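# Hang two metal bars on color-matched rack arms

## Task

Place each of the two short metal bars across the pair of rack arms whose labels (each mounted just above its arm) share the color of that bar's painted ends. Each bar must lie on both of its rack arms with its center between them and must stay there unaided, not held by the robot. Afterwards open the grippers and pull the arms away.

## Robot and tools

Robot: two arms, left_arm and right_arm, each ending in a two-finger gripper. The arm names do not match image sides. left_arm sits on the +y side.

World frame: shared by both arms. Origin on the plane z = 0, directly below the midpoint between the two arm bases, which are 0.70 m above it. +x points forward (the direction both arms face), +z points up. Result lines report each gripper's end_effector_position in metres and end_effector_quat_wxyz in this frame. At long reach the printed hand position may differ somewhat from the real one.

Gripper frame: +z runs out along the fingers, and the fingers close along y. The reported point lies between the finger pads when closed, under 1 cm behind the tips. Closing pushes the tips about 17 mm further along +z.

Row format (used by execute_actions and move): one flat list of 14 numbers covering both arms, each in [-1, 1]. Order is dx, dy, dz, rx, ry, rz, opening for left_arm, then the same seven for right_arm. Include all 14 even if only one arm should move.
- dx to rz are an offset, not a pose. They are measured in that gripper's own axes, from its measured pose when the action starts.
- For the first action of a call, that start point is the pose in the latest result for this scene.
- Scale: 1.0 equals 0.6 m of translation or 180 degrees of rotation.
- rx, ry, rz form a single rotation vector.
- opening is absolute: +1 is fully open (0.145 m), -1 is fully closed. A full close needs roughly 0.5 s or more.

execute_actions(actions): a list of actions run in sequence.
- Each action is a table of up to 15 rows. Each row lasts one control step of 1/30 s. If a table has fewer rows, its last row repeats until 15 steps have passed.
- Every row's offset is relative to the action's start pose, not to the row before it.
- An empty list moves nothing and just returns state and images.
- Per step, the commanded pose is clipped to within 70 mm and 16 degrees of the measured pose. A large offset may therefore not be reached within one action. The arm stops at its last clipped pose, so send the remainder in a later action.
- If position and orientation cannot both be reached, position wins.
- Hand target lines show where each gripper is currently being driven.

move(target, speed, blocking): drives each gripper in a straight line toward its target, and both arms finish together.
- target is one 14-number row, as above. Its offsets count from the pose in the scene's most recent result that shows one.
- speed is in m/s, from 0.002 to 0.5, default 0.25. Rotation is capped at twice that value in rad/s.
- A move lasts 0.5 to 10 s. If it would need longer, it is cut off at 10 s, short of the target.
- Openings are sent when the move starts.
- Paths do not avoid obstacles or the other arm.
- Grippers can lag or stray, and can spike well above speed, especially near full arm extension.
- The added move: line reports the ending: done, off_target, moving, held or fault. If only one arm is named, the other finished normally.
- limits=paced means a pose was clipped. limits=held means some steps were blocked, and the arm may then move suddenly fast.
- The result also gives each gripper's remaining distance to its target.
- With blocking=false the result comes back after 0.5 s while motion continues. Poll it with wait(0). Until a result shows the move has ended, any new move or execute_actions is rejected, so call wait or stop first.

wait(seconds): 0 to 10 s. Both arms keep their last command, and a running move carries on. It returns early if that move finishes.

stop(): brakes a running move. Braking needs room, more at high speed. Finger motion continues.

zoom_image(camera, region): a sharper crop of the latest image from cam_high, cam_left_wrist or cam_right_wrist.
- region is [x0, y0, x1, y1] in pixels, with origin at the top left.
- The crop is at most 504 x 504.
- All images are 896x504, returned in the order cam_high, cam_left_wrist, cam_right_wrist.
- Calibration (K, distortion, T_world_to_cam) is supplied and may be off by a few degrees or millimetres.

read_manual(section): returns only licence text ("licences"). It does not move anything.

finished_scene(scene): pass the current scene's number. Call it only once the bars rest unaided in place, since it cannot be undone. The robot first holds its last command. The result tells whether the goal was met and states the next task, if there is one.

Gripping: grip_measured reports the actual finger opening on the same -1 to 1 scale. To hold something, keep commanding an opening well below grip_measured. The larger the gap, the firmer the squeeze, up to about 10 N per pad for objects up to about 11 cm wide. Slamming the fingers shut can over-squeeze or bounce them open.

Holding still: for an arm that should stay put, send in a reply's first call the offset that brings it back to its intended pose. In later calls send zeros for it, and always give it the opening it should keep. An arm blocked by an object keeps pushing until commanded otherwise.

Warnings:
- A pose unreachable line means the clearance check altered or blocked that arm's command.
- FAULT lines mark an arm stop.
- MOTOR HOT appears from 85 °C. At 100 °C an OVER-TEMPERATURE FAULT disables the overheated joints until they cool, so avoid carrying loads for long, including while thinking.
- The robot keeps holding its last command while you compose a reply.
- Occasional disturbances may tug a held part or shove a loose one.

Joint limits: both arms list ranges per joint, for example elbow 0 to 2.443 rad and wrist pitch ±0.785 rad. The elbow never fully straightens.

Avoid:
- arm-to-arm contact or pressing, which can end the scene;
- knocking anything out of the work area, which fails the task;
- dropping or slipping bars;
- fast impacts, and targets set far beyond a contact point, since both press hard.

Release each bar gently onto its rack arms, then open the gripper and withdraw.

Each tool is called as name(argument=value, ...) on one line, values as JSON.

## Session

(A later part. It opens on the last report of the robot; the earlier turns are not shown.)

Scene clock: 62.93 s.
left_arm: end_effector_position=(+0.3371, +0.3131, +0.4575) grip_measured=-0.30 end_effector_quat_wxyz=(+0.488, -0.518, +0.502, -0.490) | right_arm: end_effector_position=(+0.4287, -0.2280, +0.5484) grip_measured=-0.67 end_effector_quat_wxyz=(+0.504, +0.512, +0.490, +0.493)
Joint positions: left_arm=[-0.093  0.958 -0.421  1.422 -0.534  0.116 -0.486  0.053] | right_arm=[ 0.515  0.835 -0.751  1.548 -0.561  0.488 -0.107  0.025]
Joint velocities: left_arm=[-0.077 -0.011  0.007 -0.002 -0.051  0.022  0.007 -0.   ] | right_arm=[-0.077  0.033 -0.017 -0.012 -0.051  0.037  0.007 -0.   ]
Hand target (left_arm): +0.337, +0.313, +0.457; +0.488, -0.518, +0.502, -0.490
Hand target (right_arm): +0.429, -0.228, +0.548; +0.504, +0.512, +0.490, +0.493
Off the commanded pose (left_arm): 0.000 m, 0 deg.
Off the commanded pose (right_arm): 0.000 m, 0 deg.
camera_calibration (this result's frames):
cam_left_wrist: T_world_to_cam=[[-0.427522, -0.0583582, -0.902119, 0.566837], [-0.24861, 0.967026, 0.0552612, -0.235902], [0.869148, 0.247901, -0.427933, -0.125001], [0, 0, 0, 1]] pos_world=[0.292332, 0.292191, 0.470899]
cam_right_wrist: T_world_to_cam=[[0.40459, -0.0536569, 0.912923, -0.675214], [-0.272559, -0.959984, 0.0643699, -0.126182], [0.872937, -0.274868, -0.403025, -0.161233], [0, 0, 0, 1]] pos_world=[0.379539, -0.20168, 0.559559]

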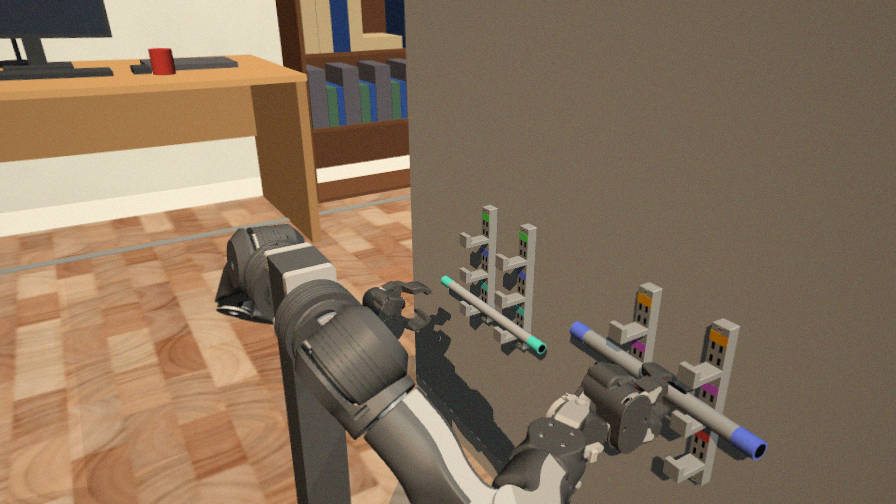

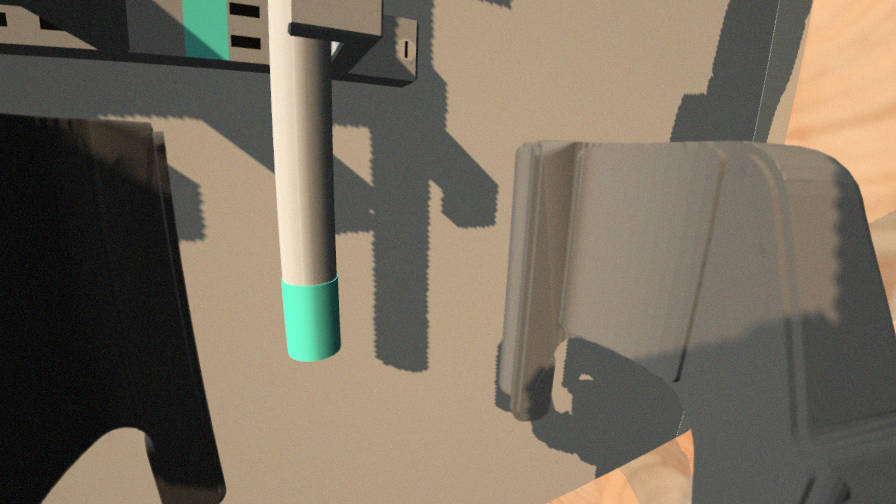

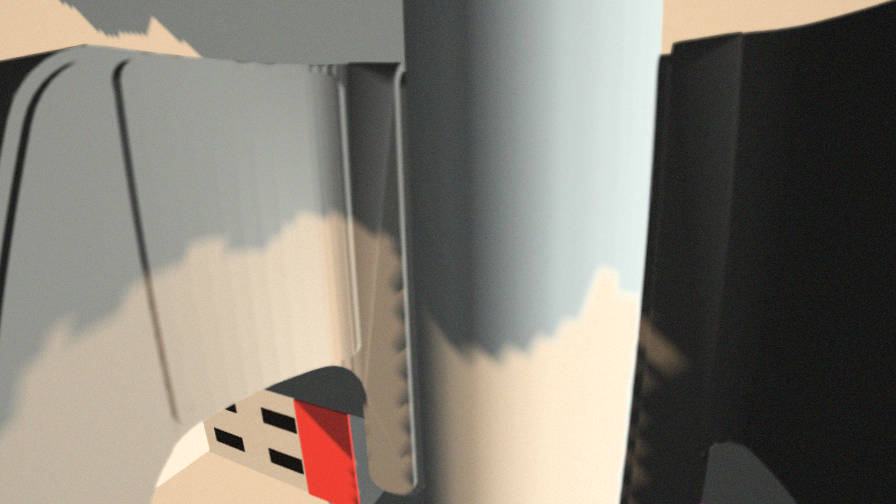

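move(target=[0,-0.1,0,0,0,0,-0.25,0,0.062,0,-0.005,0,0,-0.95], speed=0.05)

move(target=[0.1,-0.08,-0.03,0.015,0,0,-0.25,0,0.005,-0.14,-0.008,0,0,-0.95], speed=0.08)

Scene clock: 64.83 s.
left_arm: end_effector_position=(+0.3385, +0.3141, +0.5173) grip_measured=-0.25 end_effector_quat_wxyz=(+0.489, -0.518, +0.501, -0.491) | right_arm: end_effector_position=(+0.4283, -0.2262, +0.5779) grip_measured=-0.67 end_effector_quat_wxyz=(+0.501, +0.512, +0.493, +0.494)
Joint positions: left_arm=[-0.179  1.176 -0.327  1.669 -0.359  0.219 -0.412  0.057] | right_arm=[ 0.575  0.888 -0.747  1.638 -0.542  0.527 -0.004  0.025]
Joint velocities: left_arm=[-0.077 -0.077 -0.002 -0.002  0.066 -0.139  0.022  0.   ] | right_arm=[-0.121 -0.011 -0.012 -0.002 -0.154 -0.007 -0.007 -0.   ]
Hand target (left_arm): +0.338, +0.315, +0.517; +0.488, -0.520, +0.502, -0.489
Hand target (right_arm): +0.429, -0.228, +0.585; +0.507, +0.508, +0.487, +0.497
Off the commanded pose (left_arm): 0.001 m, 0 deg.
Off the commanded pose (right_arm): 0.008 m, 1 deg.
move: off_target (right_arm)
camera_calibration (this result's frames):
cam_left_wrist: T_world_to_cam=[[-0.424924, -0.0592088, -0.903291, 0.62144], [-0.248258, 0.967222, 0.0533854, -0.239027], [0.870522, 0.246934, -0.425695, -0.102243], [0, 0, 0, 1]] pos_world=[0.29373, 0.293234, 0.530577]
cam_right_wrist: T_world_to_cam=[[0.410259, -0.0516346, 0.910506, -0.702456], [-0.266052, -0.961742, 0.0653385, -0.13018], [0.872298, -0.269048, -0.4083, -0.143769], [0, 0, 0, 1]] pos_world=[0.378963, -0.200151, 0.589396]

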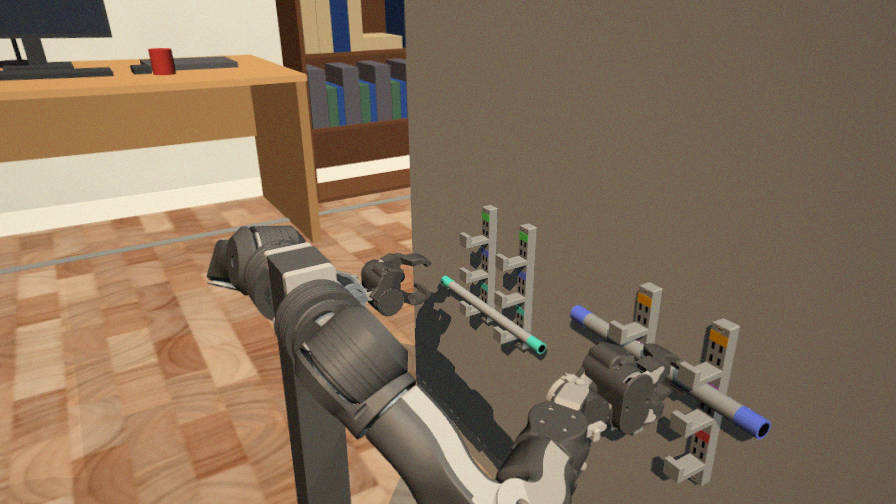

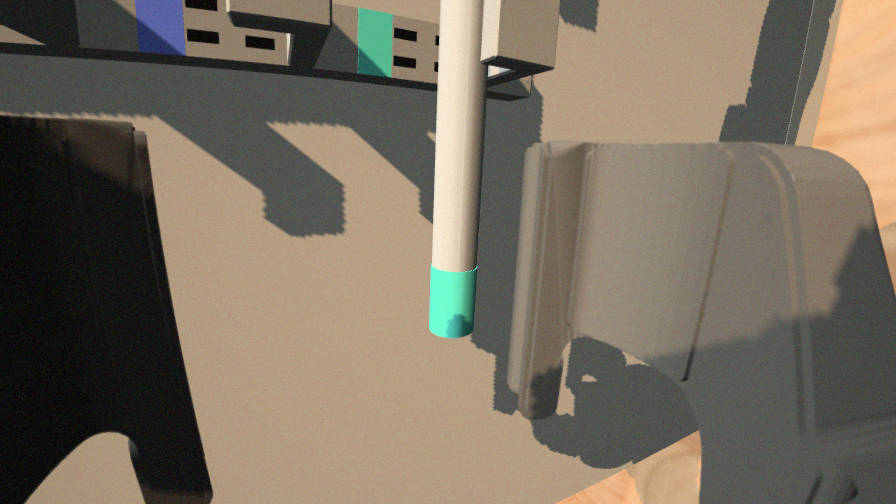

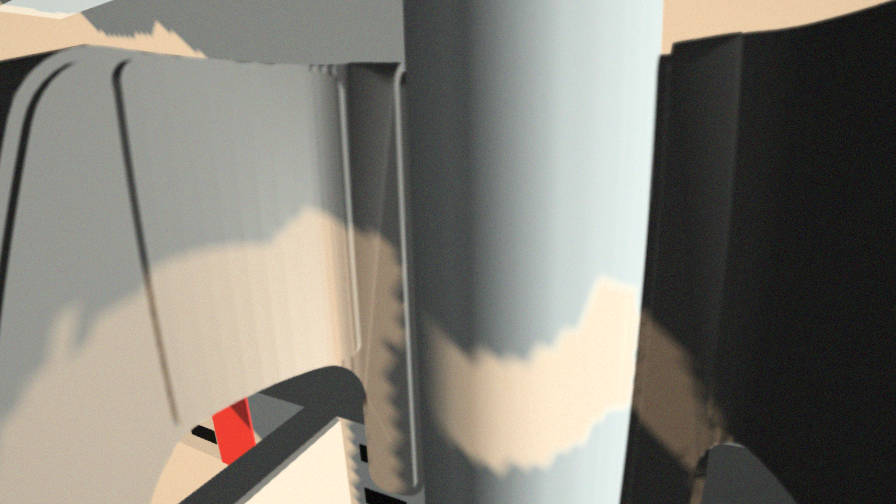

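Scene clock: 66.23 s.
left_arm: end_effector_position=(+0.3225, +0.2543, +0.5678) grip_measured=-0.25 end_effector_quat_wxyz=(+0.500, -0.506, +0.487, -0.506) | right_arm: end_effector_position=(+0.3440, -0.2228, +0.5763) grip_measured=-0.67 end_effector_quat_wxyz=(+0.498, +0.512, +0.496, +0.494)
Joint positions: left_arm=[-0.217  1.239 -0.306  2.037 -0.338  0.541 -0.373  0.057] | right_arm=[ 0.134  1.12  -0.549  2.053 -0.473  0.687 -0.138  0.025]
Joint velocities: left_arm=[-0.011 -0.077 -0.002  0.002  0.022 -0.154  0.022  0.   ] | right_arm=[ 0.055  0.011  0.002 -0.002 -0.051  0.037 -0.037 -0.   ]
Hand target (left_arm): +0.322, +0.255, +0.566; +0.500, -0.507, +0.490, -0.502
Hand target (right_arm): +0.344, -0.223, +0.583; +0.507, +0.505, +0.489, +0.499
Off the commanded pose (left_arm): 0.001 m, 0 deg.
Off the commanded pose (right_arm): 0.006 m, 2 deg.
move: off_target (right_arm)
camera_calibration (this result's frames):
cam_left_wrist: T_world_to_cam=[[-0.376857, -0.0634016, -0.924099, 0.654109], [-0.249856, 0.967632, 0.0355055, -0.177247], [0.891936, 0.244272, -0.380501, -0.0838992], [0, 0, 0, 1]] pos_world=[0.277052, 0.233475, 0.57883]
cam_right_wrist: T_world_to_cam=[[0.414872, -0.0495587, 0.908529, -0.666249], [-0.260978, -0.963042, 0.0666409, -0.152038], [0.871649, -0.264753, -0.412473, -0.0664598], [0, 0, 0, 1]] pos_world=[0.294659, -0.197032, 0.588026]

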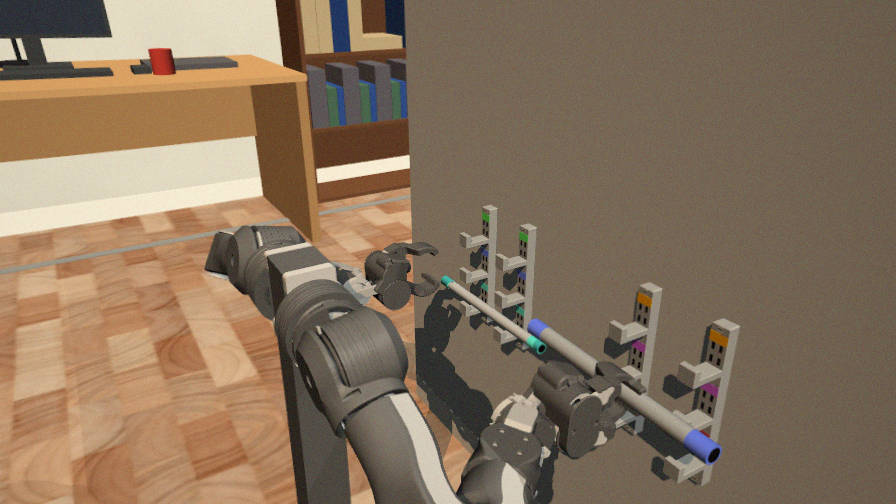

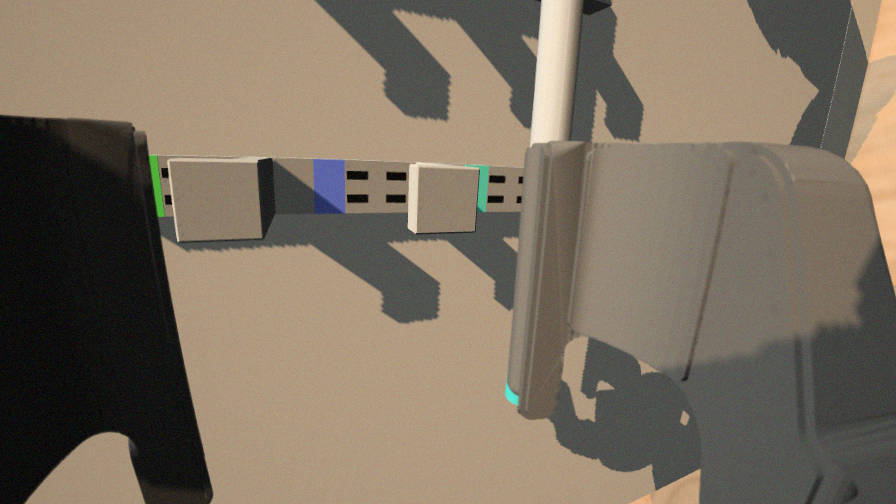

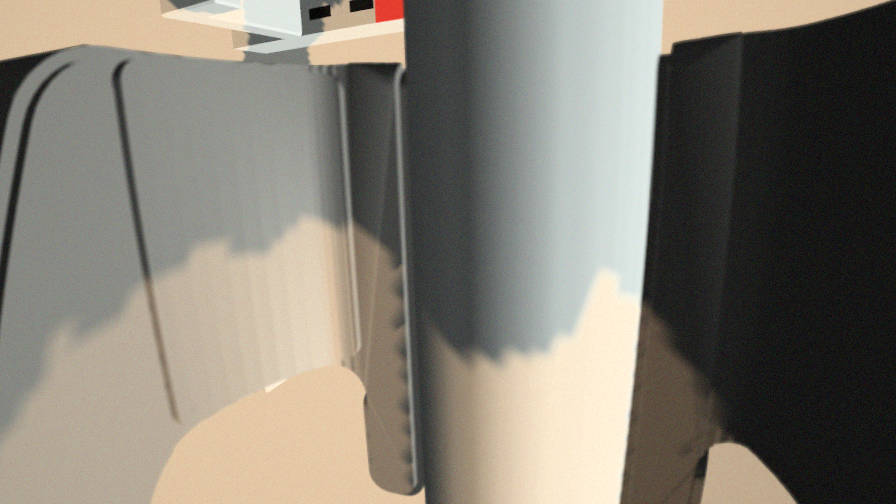

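move(target=[0.407,-0.004,-0.065,0,0,0,-0.25,0.197,0.008,0,-0.01,0,0,-0.95], speed=0.1)

Scene clock: 69.53 s.
left_arm: end_effector_position=(+0.2858, +0.0076, +0.5772) grip_measured=-0.25 end_effector_quat_wxyz=(-0.438, +0.465, -0.487, +0.596) | right_arm: end_effector_position=(+0.3453, -0.1065, +0.5777) grip_measured=-0.67 end_effector_quat_wxyz=(+0.499, +0.511, +0.489, +0.501)
Joint positions: left_arm=[ 0.067  0.225 -0.907  2.085 -1.564  0.789  0.305  0.057] | right_arm=[ 0.226  0.464 -0.66   2.062 -1.363  0.796  0.466  0.025]
Joint velocities: left_arm=[-0.033  0.077 -0.012 -0.017  0.022  0.037 -0.022 -0.   ] | right_arm=[ 0.033 -0.077  0.002 -0.007  0.051 -0.125 -0.022  0.   ]
Hand target (left_arm): +0.286, +0.008, +0.577; -0.440, +0.464, -0.487, +0.595
Hand target (right_arm): +0.346, -0.107, +0.582; +0.505, +0.507, +0.485, +0.503
Off the commanded pose (left_arm): 0.003 m, 13 deg.
Off the commanded pose (right_arm): 0.005 m, 1 deg.
joint sent to its limit (left arm) — the command would take joint 5 (forearm roll) past its lower limit and joint 6 (wrist pitch) past its upper limit, so those joints were sent only as far as their limits.
move: off_target (left_arm, right_arm)
camera_calibration (this result's frames):
cam_left_wrist: T_world_to_cam=[[-0.325785, -0.0984274, -0.940307, 0.628388], [-0.058132, 0.99477, -0.0839876, 0.0659033], [0.943655, 0.0273, -0.329802, -0.0296618], [0, 0, 0, 1]] pos_world=[0.236541, -0.00289823, 0.58663]
cam_right_wrist: T_world_to_cam=[[0.400314, -0.0602696, 0.914394, -0.661741], [-0.260458, -0.964165, 0.0504763, -0.0307542], [0.878584, -0.258367, -0.401667, -0.0441894], [0, 0, 0, 1]] pos_world=[0.295718, -0.0809521, 0.588895]

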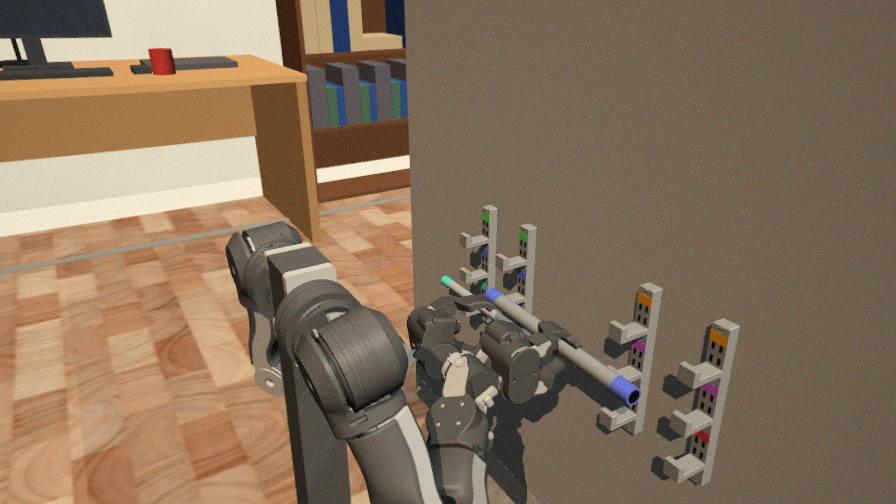

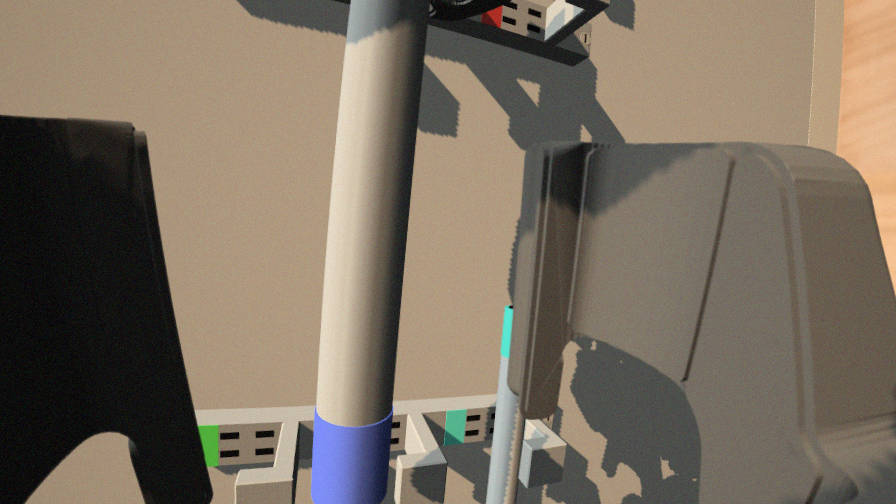

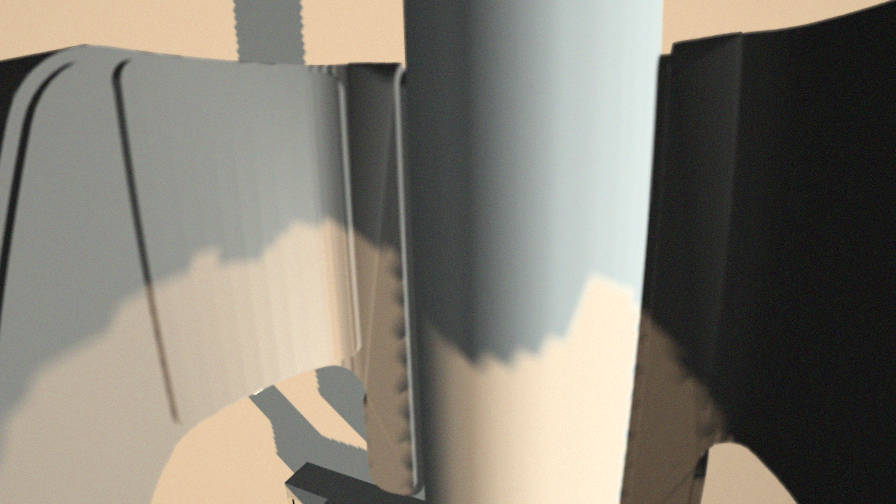

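move(target=[0.023,0.005,0.085,0,0.07,0,-0.25,0,0.008,0,-0.005,0,0,-0.95], speed=0.05)

Scene clock: 72.63 s.
left_arm: end_effector_position=(+0.3325, -0.0153, +0.5805) grip_measured=-0.25 end_effector_quat_wxyz=(-0.381, +0.397, -0.534, +0.641) | right_arm: end_effector_position=(+0.3452, -0.1063, +0.5762) grip_measured=-0.67 end_effector_quat_wxyz=(+0.496, +0.513, +0.491, +0.500)
Joint positions: left_arm=[ 0.274  0.252 -0.822  1.912 -1.248  0.516  0.204  0.057] | right_arm=[ 0.225  0.464 -0.66   2.062 -1.36   0.796  0.471  0.025]
Joint velocities: left_arm=[ 0.077 -0.011 -0.007 -0.002  0.007 -0.022 -0.066 -0.   ] | right_arm=[ 0.077 -0.033  0.002 -0.007 -0.081 -0.051 -0.037  0.   ]
Hand target (left_arm): +0.333, -0.015, +0.581; -0.383, +0.396, -0.534, +0.642
Hand target (right_arm): +0.345, -0.107, +0.582; +0.503, +0.507, +0.485, +0.505
Off the commanded pose (left_arm): 0.001 m, 0 deg.
Off the commanded pose (right_arm): 0.006 m, 1 deg.
move: off_target (right_arm)
camera_calibration (this result's frames):
cam_left_wrist: T_world_to_cam=[[-0.312636, -0.0109962, -0.949809, 0.646868], [0.15978, 0.985076, -0.0639973, 0.00745978], [0.936338, -0.171769, -0.306214, -0.0864043], [0, 0, 0, 1]] pos_world=[0.281946, -0.0150769, 0.58842]
cam_right_wrist: T_world_to_cam=[[0.407538, -0.0616779, 0.911103, -0.661134], [-0.258967, -0.964563, 0.0505394, -0.0311194], [0.875699, -0.256542, -0.409069, -0.0391779], [0, 0, 0, 1]] pos_world=[0.295687, -0.0808448, 0.587908]

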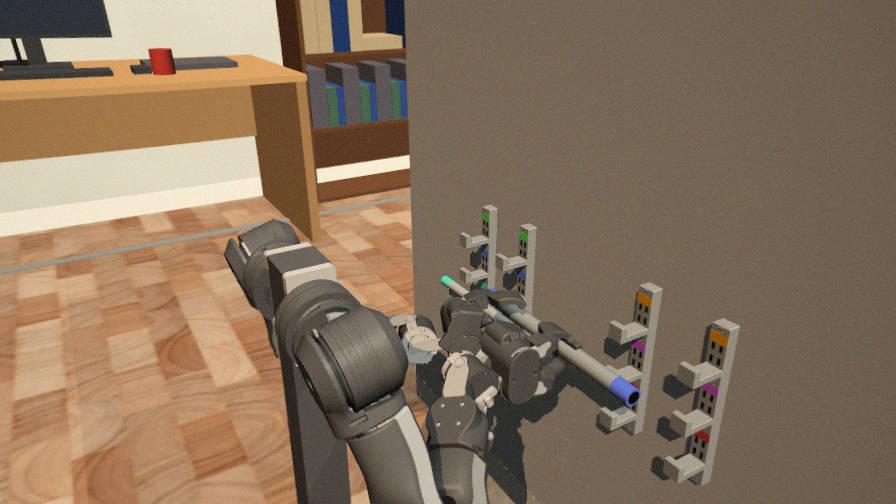

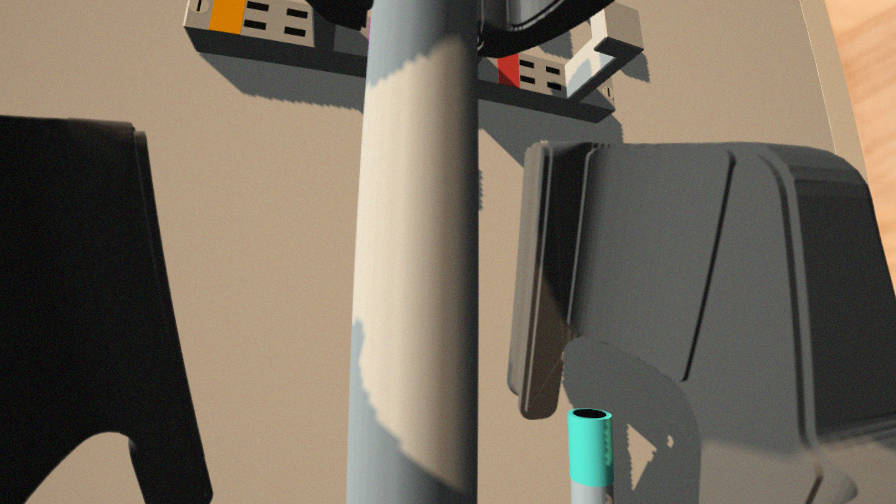

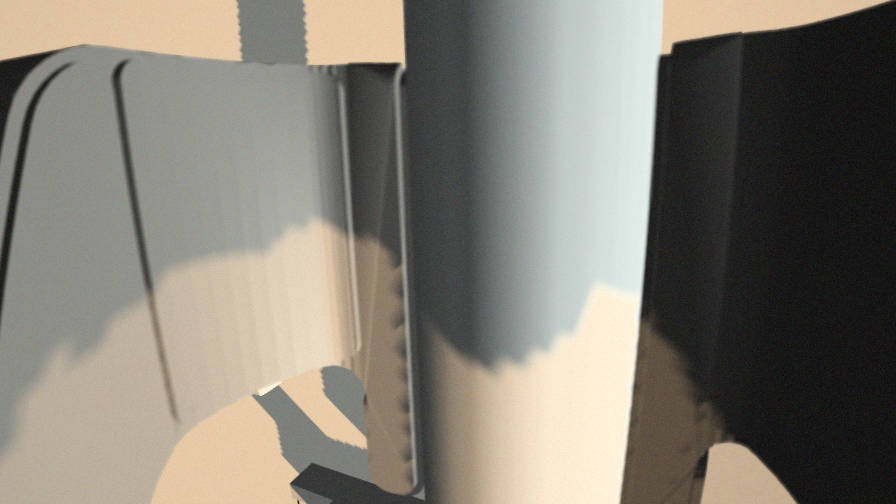

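move(target=[-0.041,0.01,-0.018,0,-0.13,0,-0.25,0,0.008,0,-0.005,0,0,-0.95], speed=0.04)

Scene clock: 78.50 s.
left_arm: end_effector_position=(+0.3329, +0.0092, +0.5724) grip_measured=-0.25 end_effector_quat_wxyz=(-0.466, +0.509, -0.445, +0.570) | right_arm: end_effector_position=(+0.3451, -0.1062, +0.5748) grip_measured=-0.67 end_effector_quat_wxyz=(+0.493, +0.515, +0.492, +0.499)
Joint positions: left_arm=[ 0.155  0.037 -0.784  1.859 -1.562  0.786  0.272  0.057] | right_arm=[ 0.224  0.464 -0.66   2.062 -1.357  0.796  0.476  0.025]
Joint velocities: left_arm=[-0.077 -0.033  0.002  0.007  0.037  0.022 -0.022  0.   ] | right_arm=[-0.033 -0.077 -0.002 -0.007  0.022 -0.037 -0.051  0.   ]
Hand target (left_arm): +0.333, +0.010, +0.572; -0.469, +0.510, -0.443, +0.569
Hand target (right_arm): +0.345, -0.106, +0.581; +0.500, +0.509, +0.487, +0.504
Off the commanded pose (left_arm): 0.002 m, 3 deg.
Off the commanded pose (right_arm): 0.006 m, 1 deg.
joint sent to its limit (left arm) — the command would take joint 5 (forearm roll) past its lower limit and joint 6 (wrist pitch) past its upper limit, so those joints were sent only as far as their limits.
move: off_target (left_arm, right_arm)
camera_calibration (this result's frames):
cam_left_wrist: T_world_to_cam=[[-0.318294, -0.178397, -0.931055, 0.632296], [-0.195788, 0.97333, -0.119564, 0.133067], [0.927554, 0.144232, -0.344733, -0.0629354], [0, 0, 0, 1]] pos_world=[0.285685, -0.00764116, 0.582916]
cam_right_wrist: T_world_to_cam=[[0.414738, -0.0630644, 0.907753, -0.660486], [-0.257467, -0.964962, 0.0505937, -0.0314809], [0.872756, -0.254699, -0.416444, -0.0341726], [0, 0, 0, 1]] pos_world=[0.295648, -0.0807348, 0.58692]

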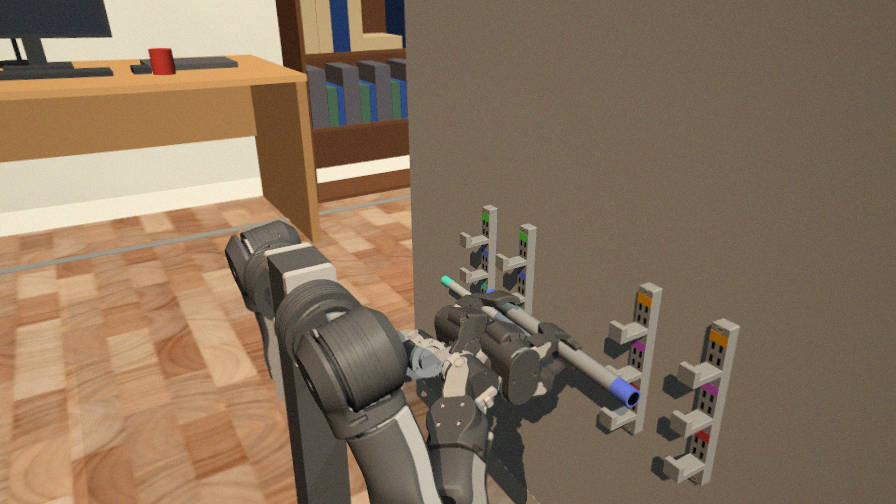

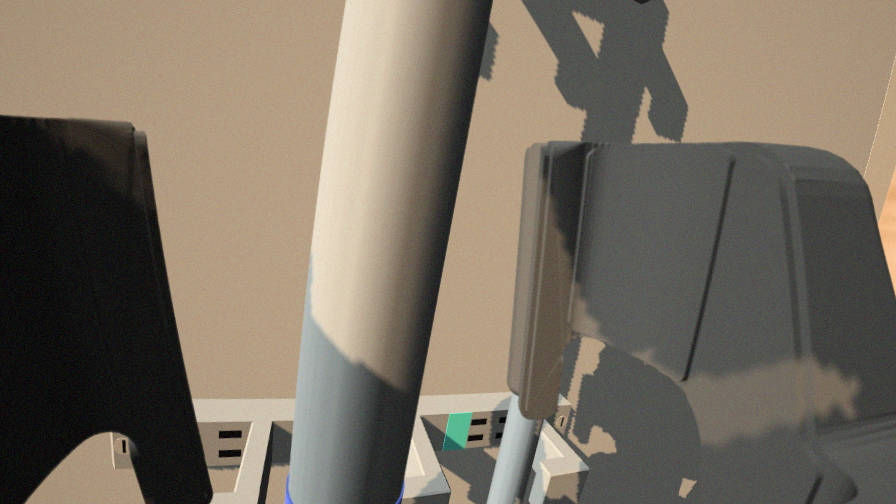

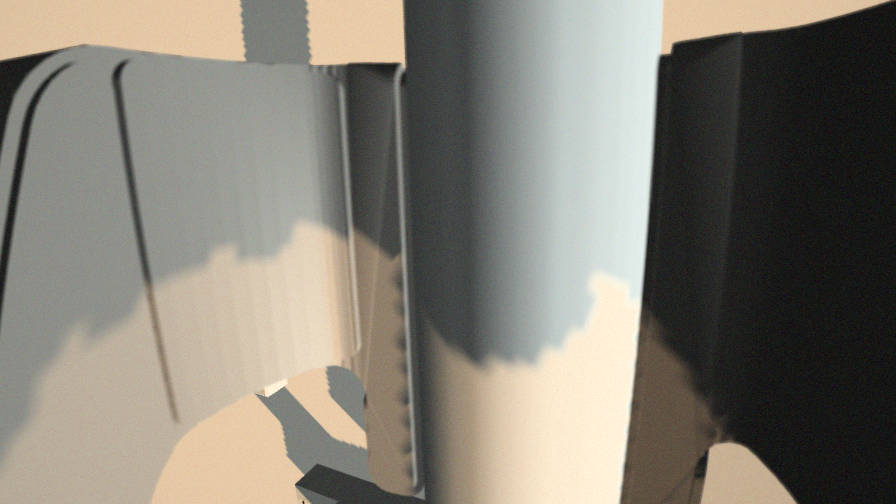

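execute_actions(actions=[])

Scene clock: 80.23 s.
left_arm: end_effector_position=(+0.3329, +0.0092, +0.5724) grip_measured=-0.25 end_effector_quat_wxyz=(-0.466, +0.509, -0.445, +0.570) | right_arm: end_effector_position=(+0.3451, -0.1062, +0.5748) grip_measured=-0.67 end_effector_quat_wxyz=(+0.493, +0.515, +0.492, +0.499)
Joint positions: left_arm=[ 0.155  0.037 -0.784  1.859 -1.562  0.786  0.272  0.057] | right_arm=[ 0.224  0.464 -0.66   2.062 -1.357  0.796  0.476  0.025]
Joint velocities: left_arm=[-0.033 -0.011 -0.012 -0.007  0.022  0.022  0.051  0.   ] | right_arm=[-0.077 -0.055 -0.002 -0.017 -0.022 -0.051 -0.037  0.   ]
Hand target (left_arm): +0.333, +0.010, +0.572; -0.469, +0.510, -0.443, +0.569
Hand target (right_arm): +0.345, -0.106, +0.581; +0.500, +0.509, +0.487, +0.504
Off the commanded pose (left_arm): 0.002 m, 3 deg.
Off the commanded pose (right_arm): 0.006 m, 1 deg.
camera_calibration (this result's frames):
cam_left_wrist: T_world_to_cam=[[-0.318294, -0.178397, -0.931055, 0.632296], [-0.195788, 0.97333, -0.119564, 0.133067], [0.927554, 0.144232, -0.344733, -0.0629354], [0, 0, 0, 1]] pos_world=[0.285685, -0.00764116, 0.582916]
cam_right_wrist: T_world_to_cam=[[0.414738, -0.0630644, 0.907753, -0.660486], [-0.257467, -0.964962, 0.0505937, -0.0314809], [0.872756, -0.254699, -0.416444, -0.0341726], [0, 0, 0, 1]] pos_world=[0.295648, -0.0807348, 0.58692]

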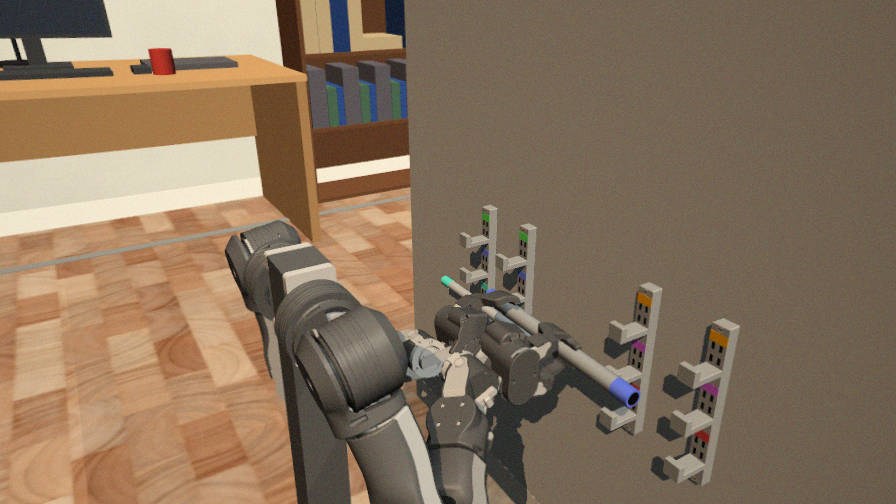

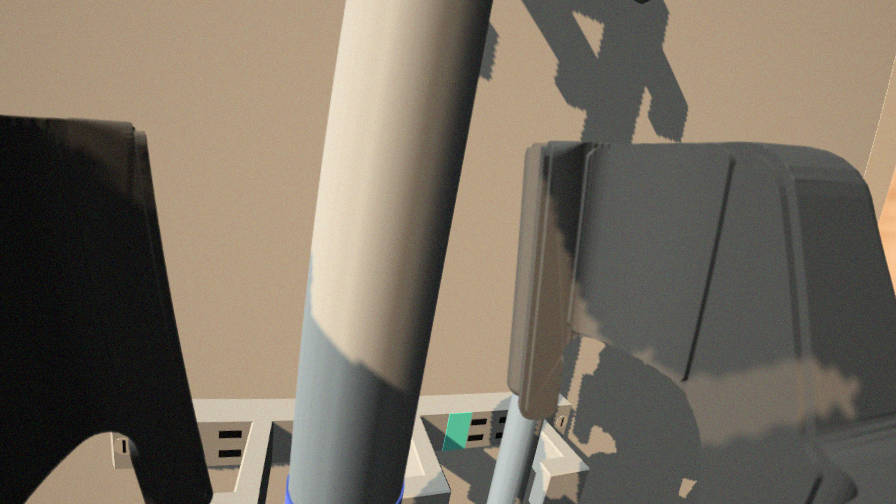

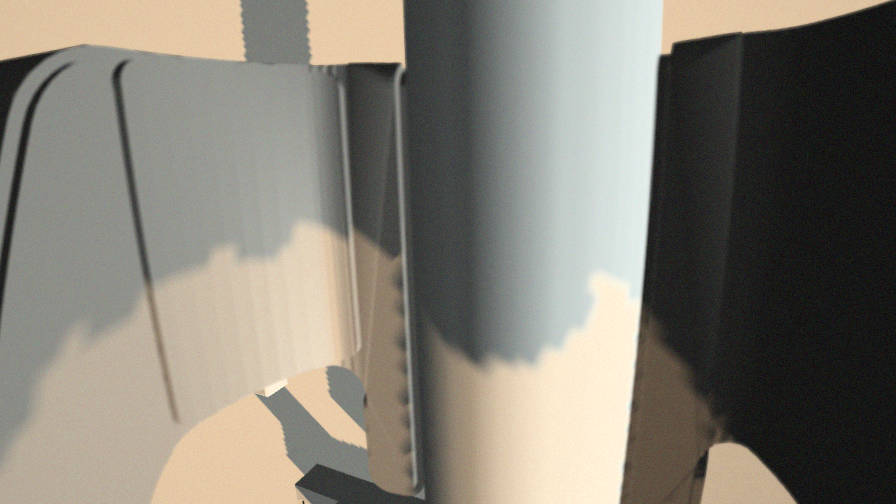

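execute_actions(actions=[[[0,0,0,0,0,0,-0.45,0,0.008,0,0,0,0,-0.95]],[[0,0,0,0,0,0,-0.6,0,0,0,0,0,0,-0.95]],[[0,0,0,0,0,0,-0.72,0,0,0,0,0,0,-0.95]],[[0,0,0,0,0,0,-0.85,0,0,0,0,0,0,-0.95]],[[0,0,0,0,0,0,-1,0,0,0,0,0,0,-0.95]]])

Scene clock: 83.10 s.
left_arm: end_effector_position=(+0.3330, +0.0091, +0.5702) grip_measured=-0.64 end_effector_quat_wxyz=(-0.465, +0.511, -0.449, +0.567) | right_arm: end_effector_position=(+0.3451, -0.1052, +0.5746) grip_measured=-0.67 end_effector_quat_wxyz=(+0.488, +0.517, +0.499, +0.494)
Joint positions: left_arm=[ 0.155  0.038 -0.784  1.858 -1.564  0.785  0.282  0.027] | right_arm=[ 0.232  0.465 -0.66   2.069 -1.365  0.792  0.512  0.025]
Joint velocities: left_arm=[ 0.077 -0.055  0.007  0.002  0.066 -0.051  0.007 -0.   ] | right_arm=[-0.055 -0.055 -0.017 -0.002 -0.051 -0.051  0.007 -0.   ]
Hand target (left_arm): +0.333, +0.009, +0.570; -0.464, +0.511, -0.449, +0.567
Hand target (right_arm): +0.345, -0.105, +0.574; +0.488, +0.518, +0.499, +0.494
Off the commanded pose (left_arm): 0.000 m, 0 deg.
Off the commanded pose (right_arm): 0.000 m, 0 deg.
camera_calibration (this result's frames):
cam_left_wrist: T_world_to_cam=[[-0.327727, -0.173824, -0.928644, 0.632005], [-0.195371, 0.974152, -0.113394, 0.129271], [0.924351, 0.144268, -0.353216, -0.0578938], [0, 0, 0, 1]] pos_world=[0.285895, -0.00771947, 0.581118]
cam_right_wrist: T_world_to_cam=[[0.431196, -0.0571091, 0.900449, -0.661084], [-0.25109, -0.966166, 0.058962, -0.0377063], [0.866616, -0.251518, -0.430947, -0.0232626], [0, 0, 0, 1]] pos_world=[0.295749, -0.0800354, 0.587471]

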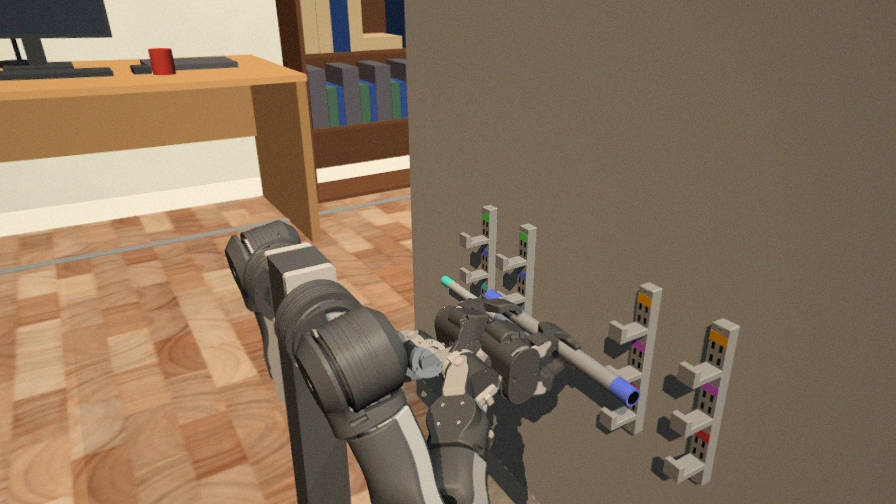

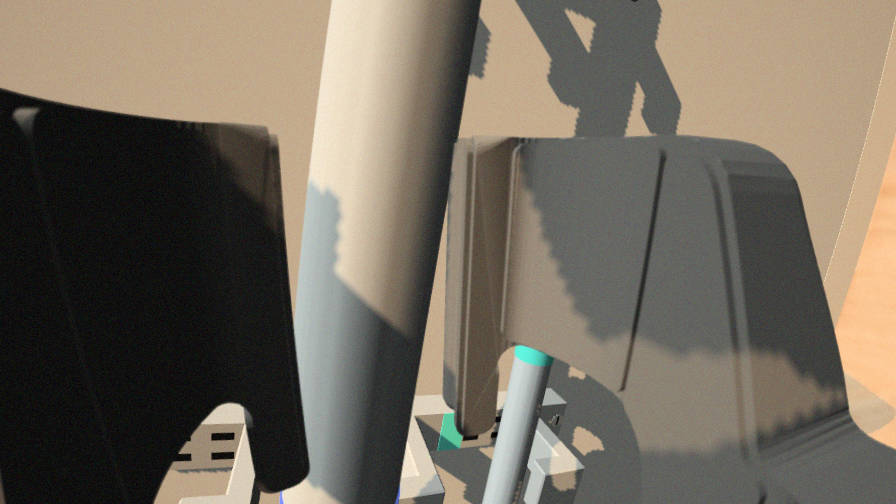

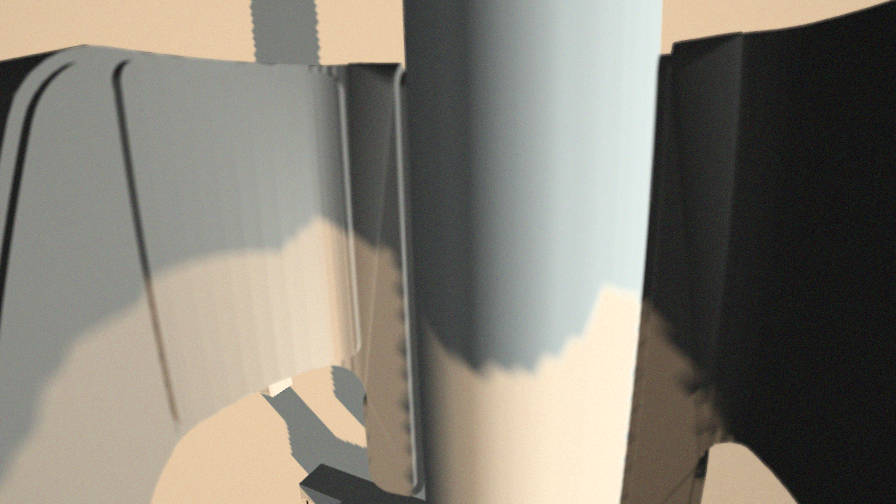

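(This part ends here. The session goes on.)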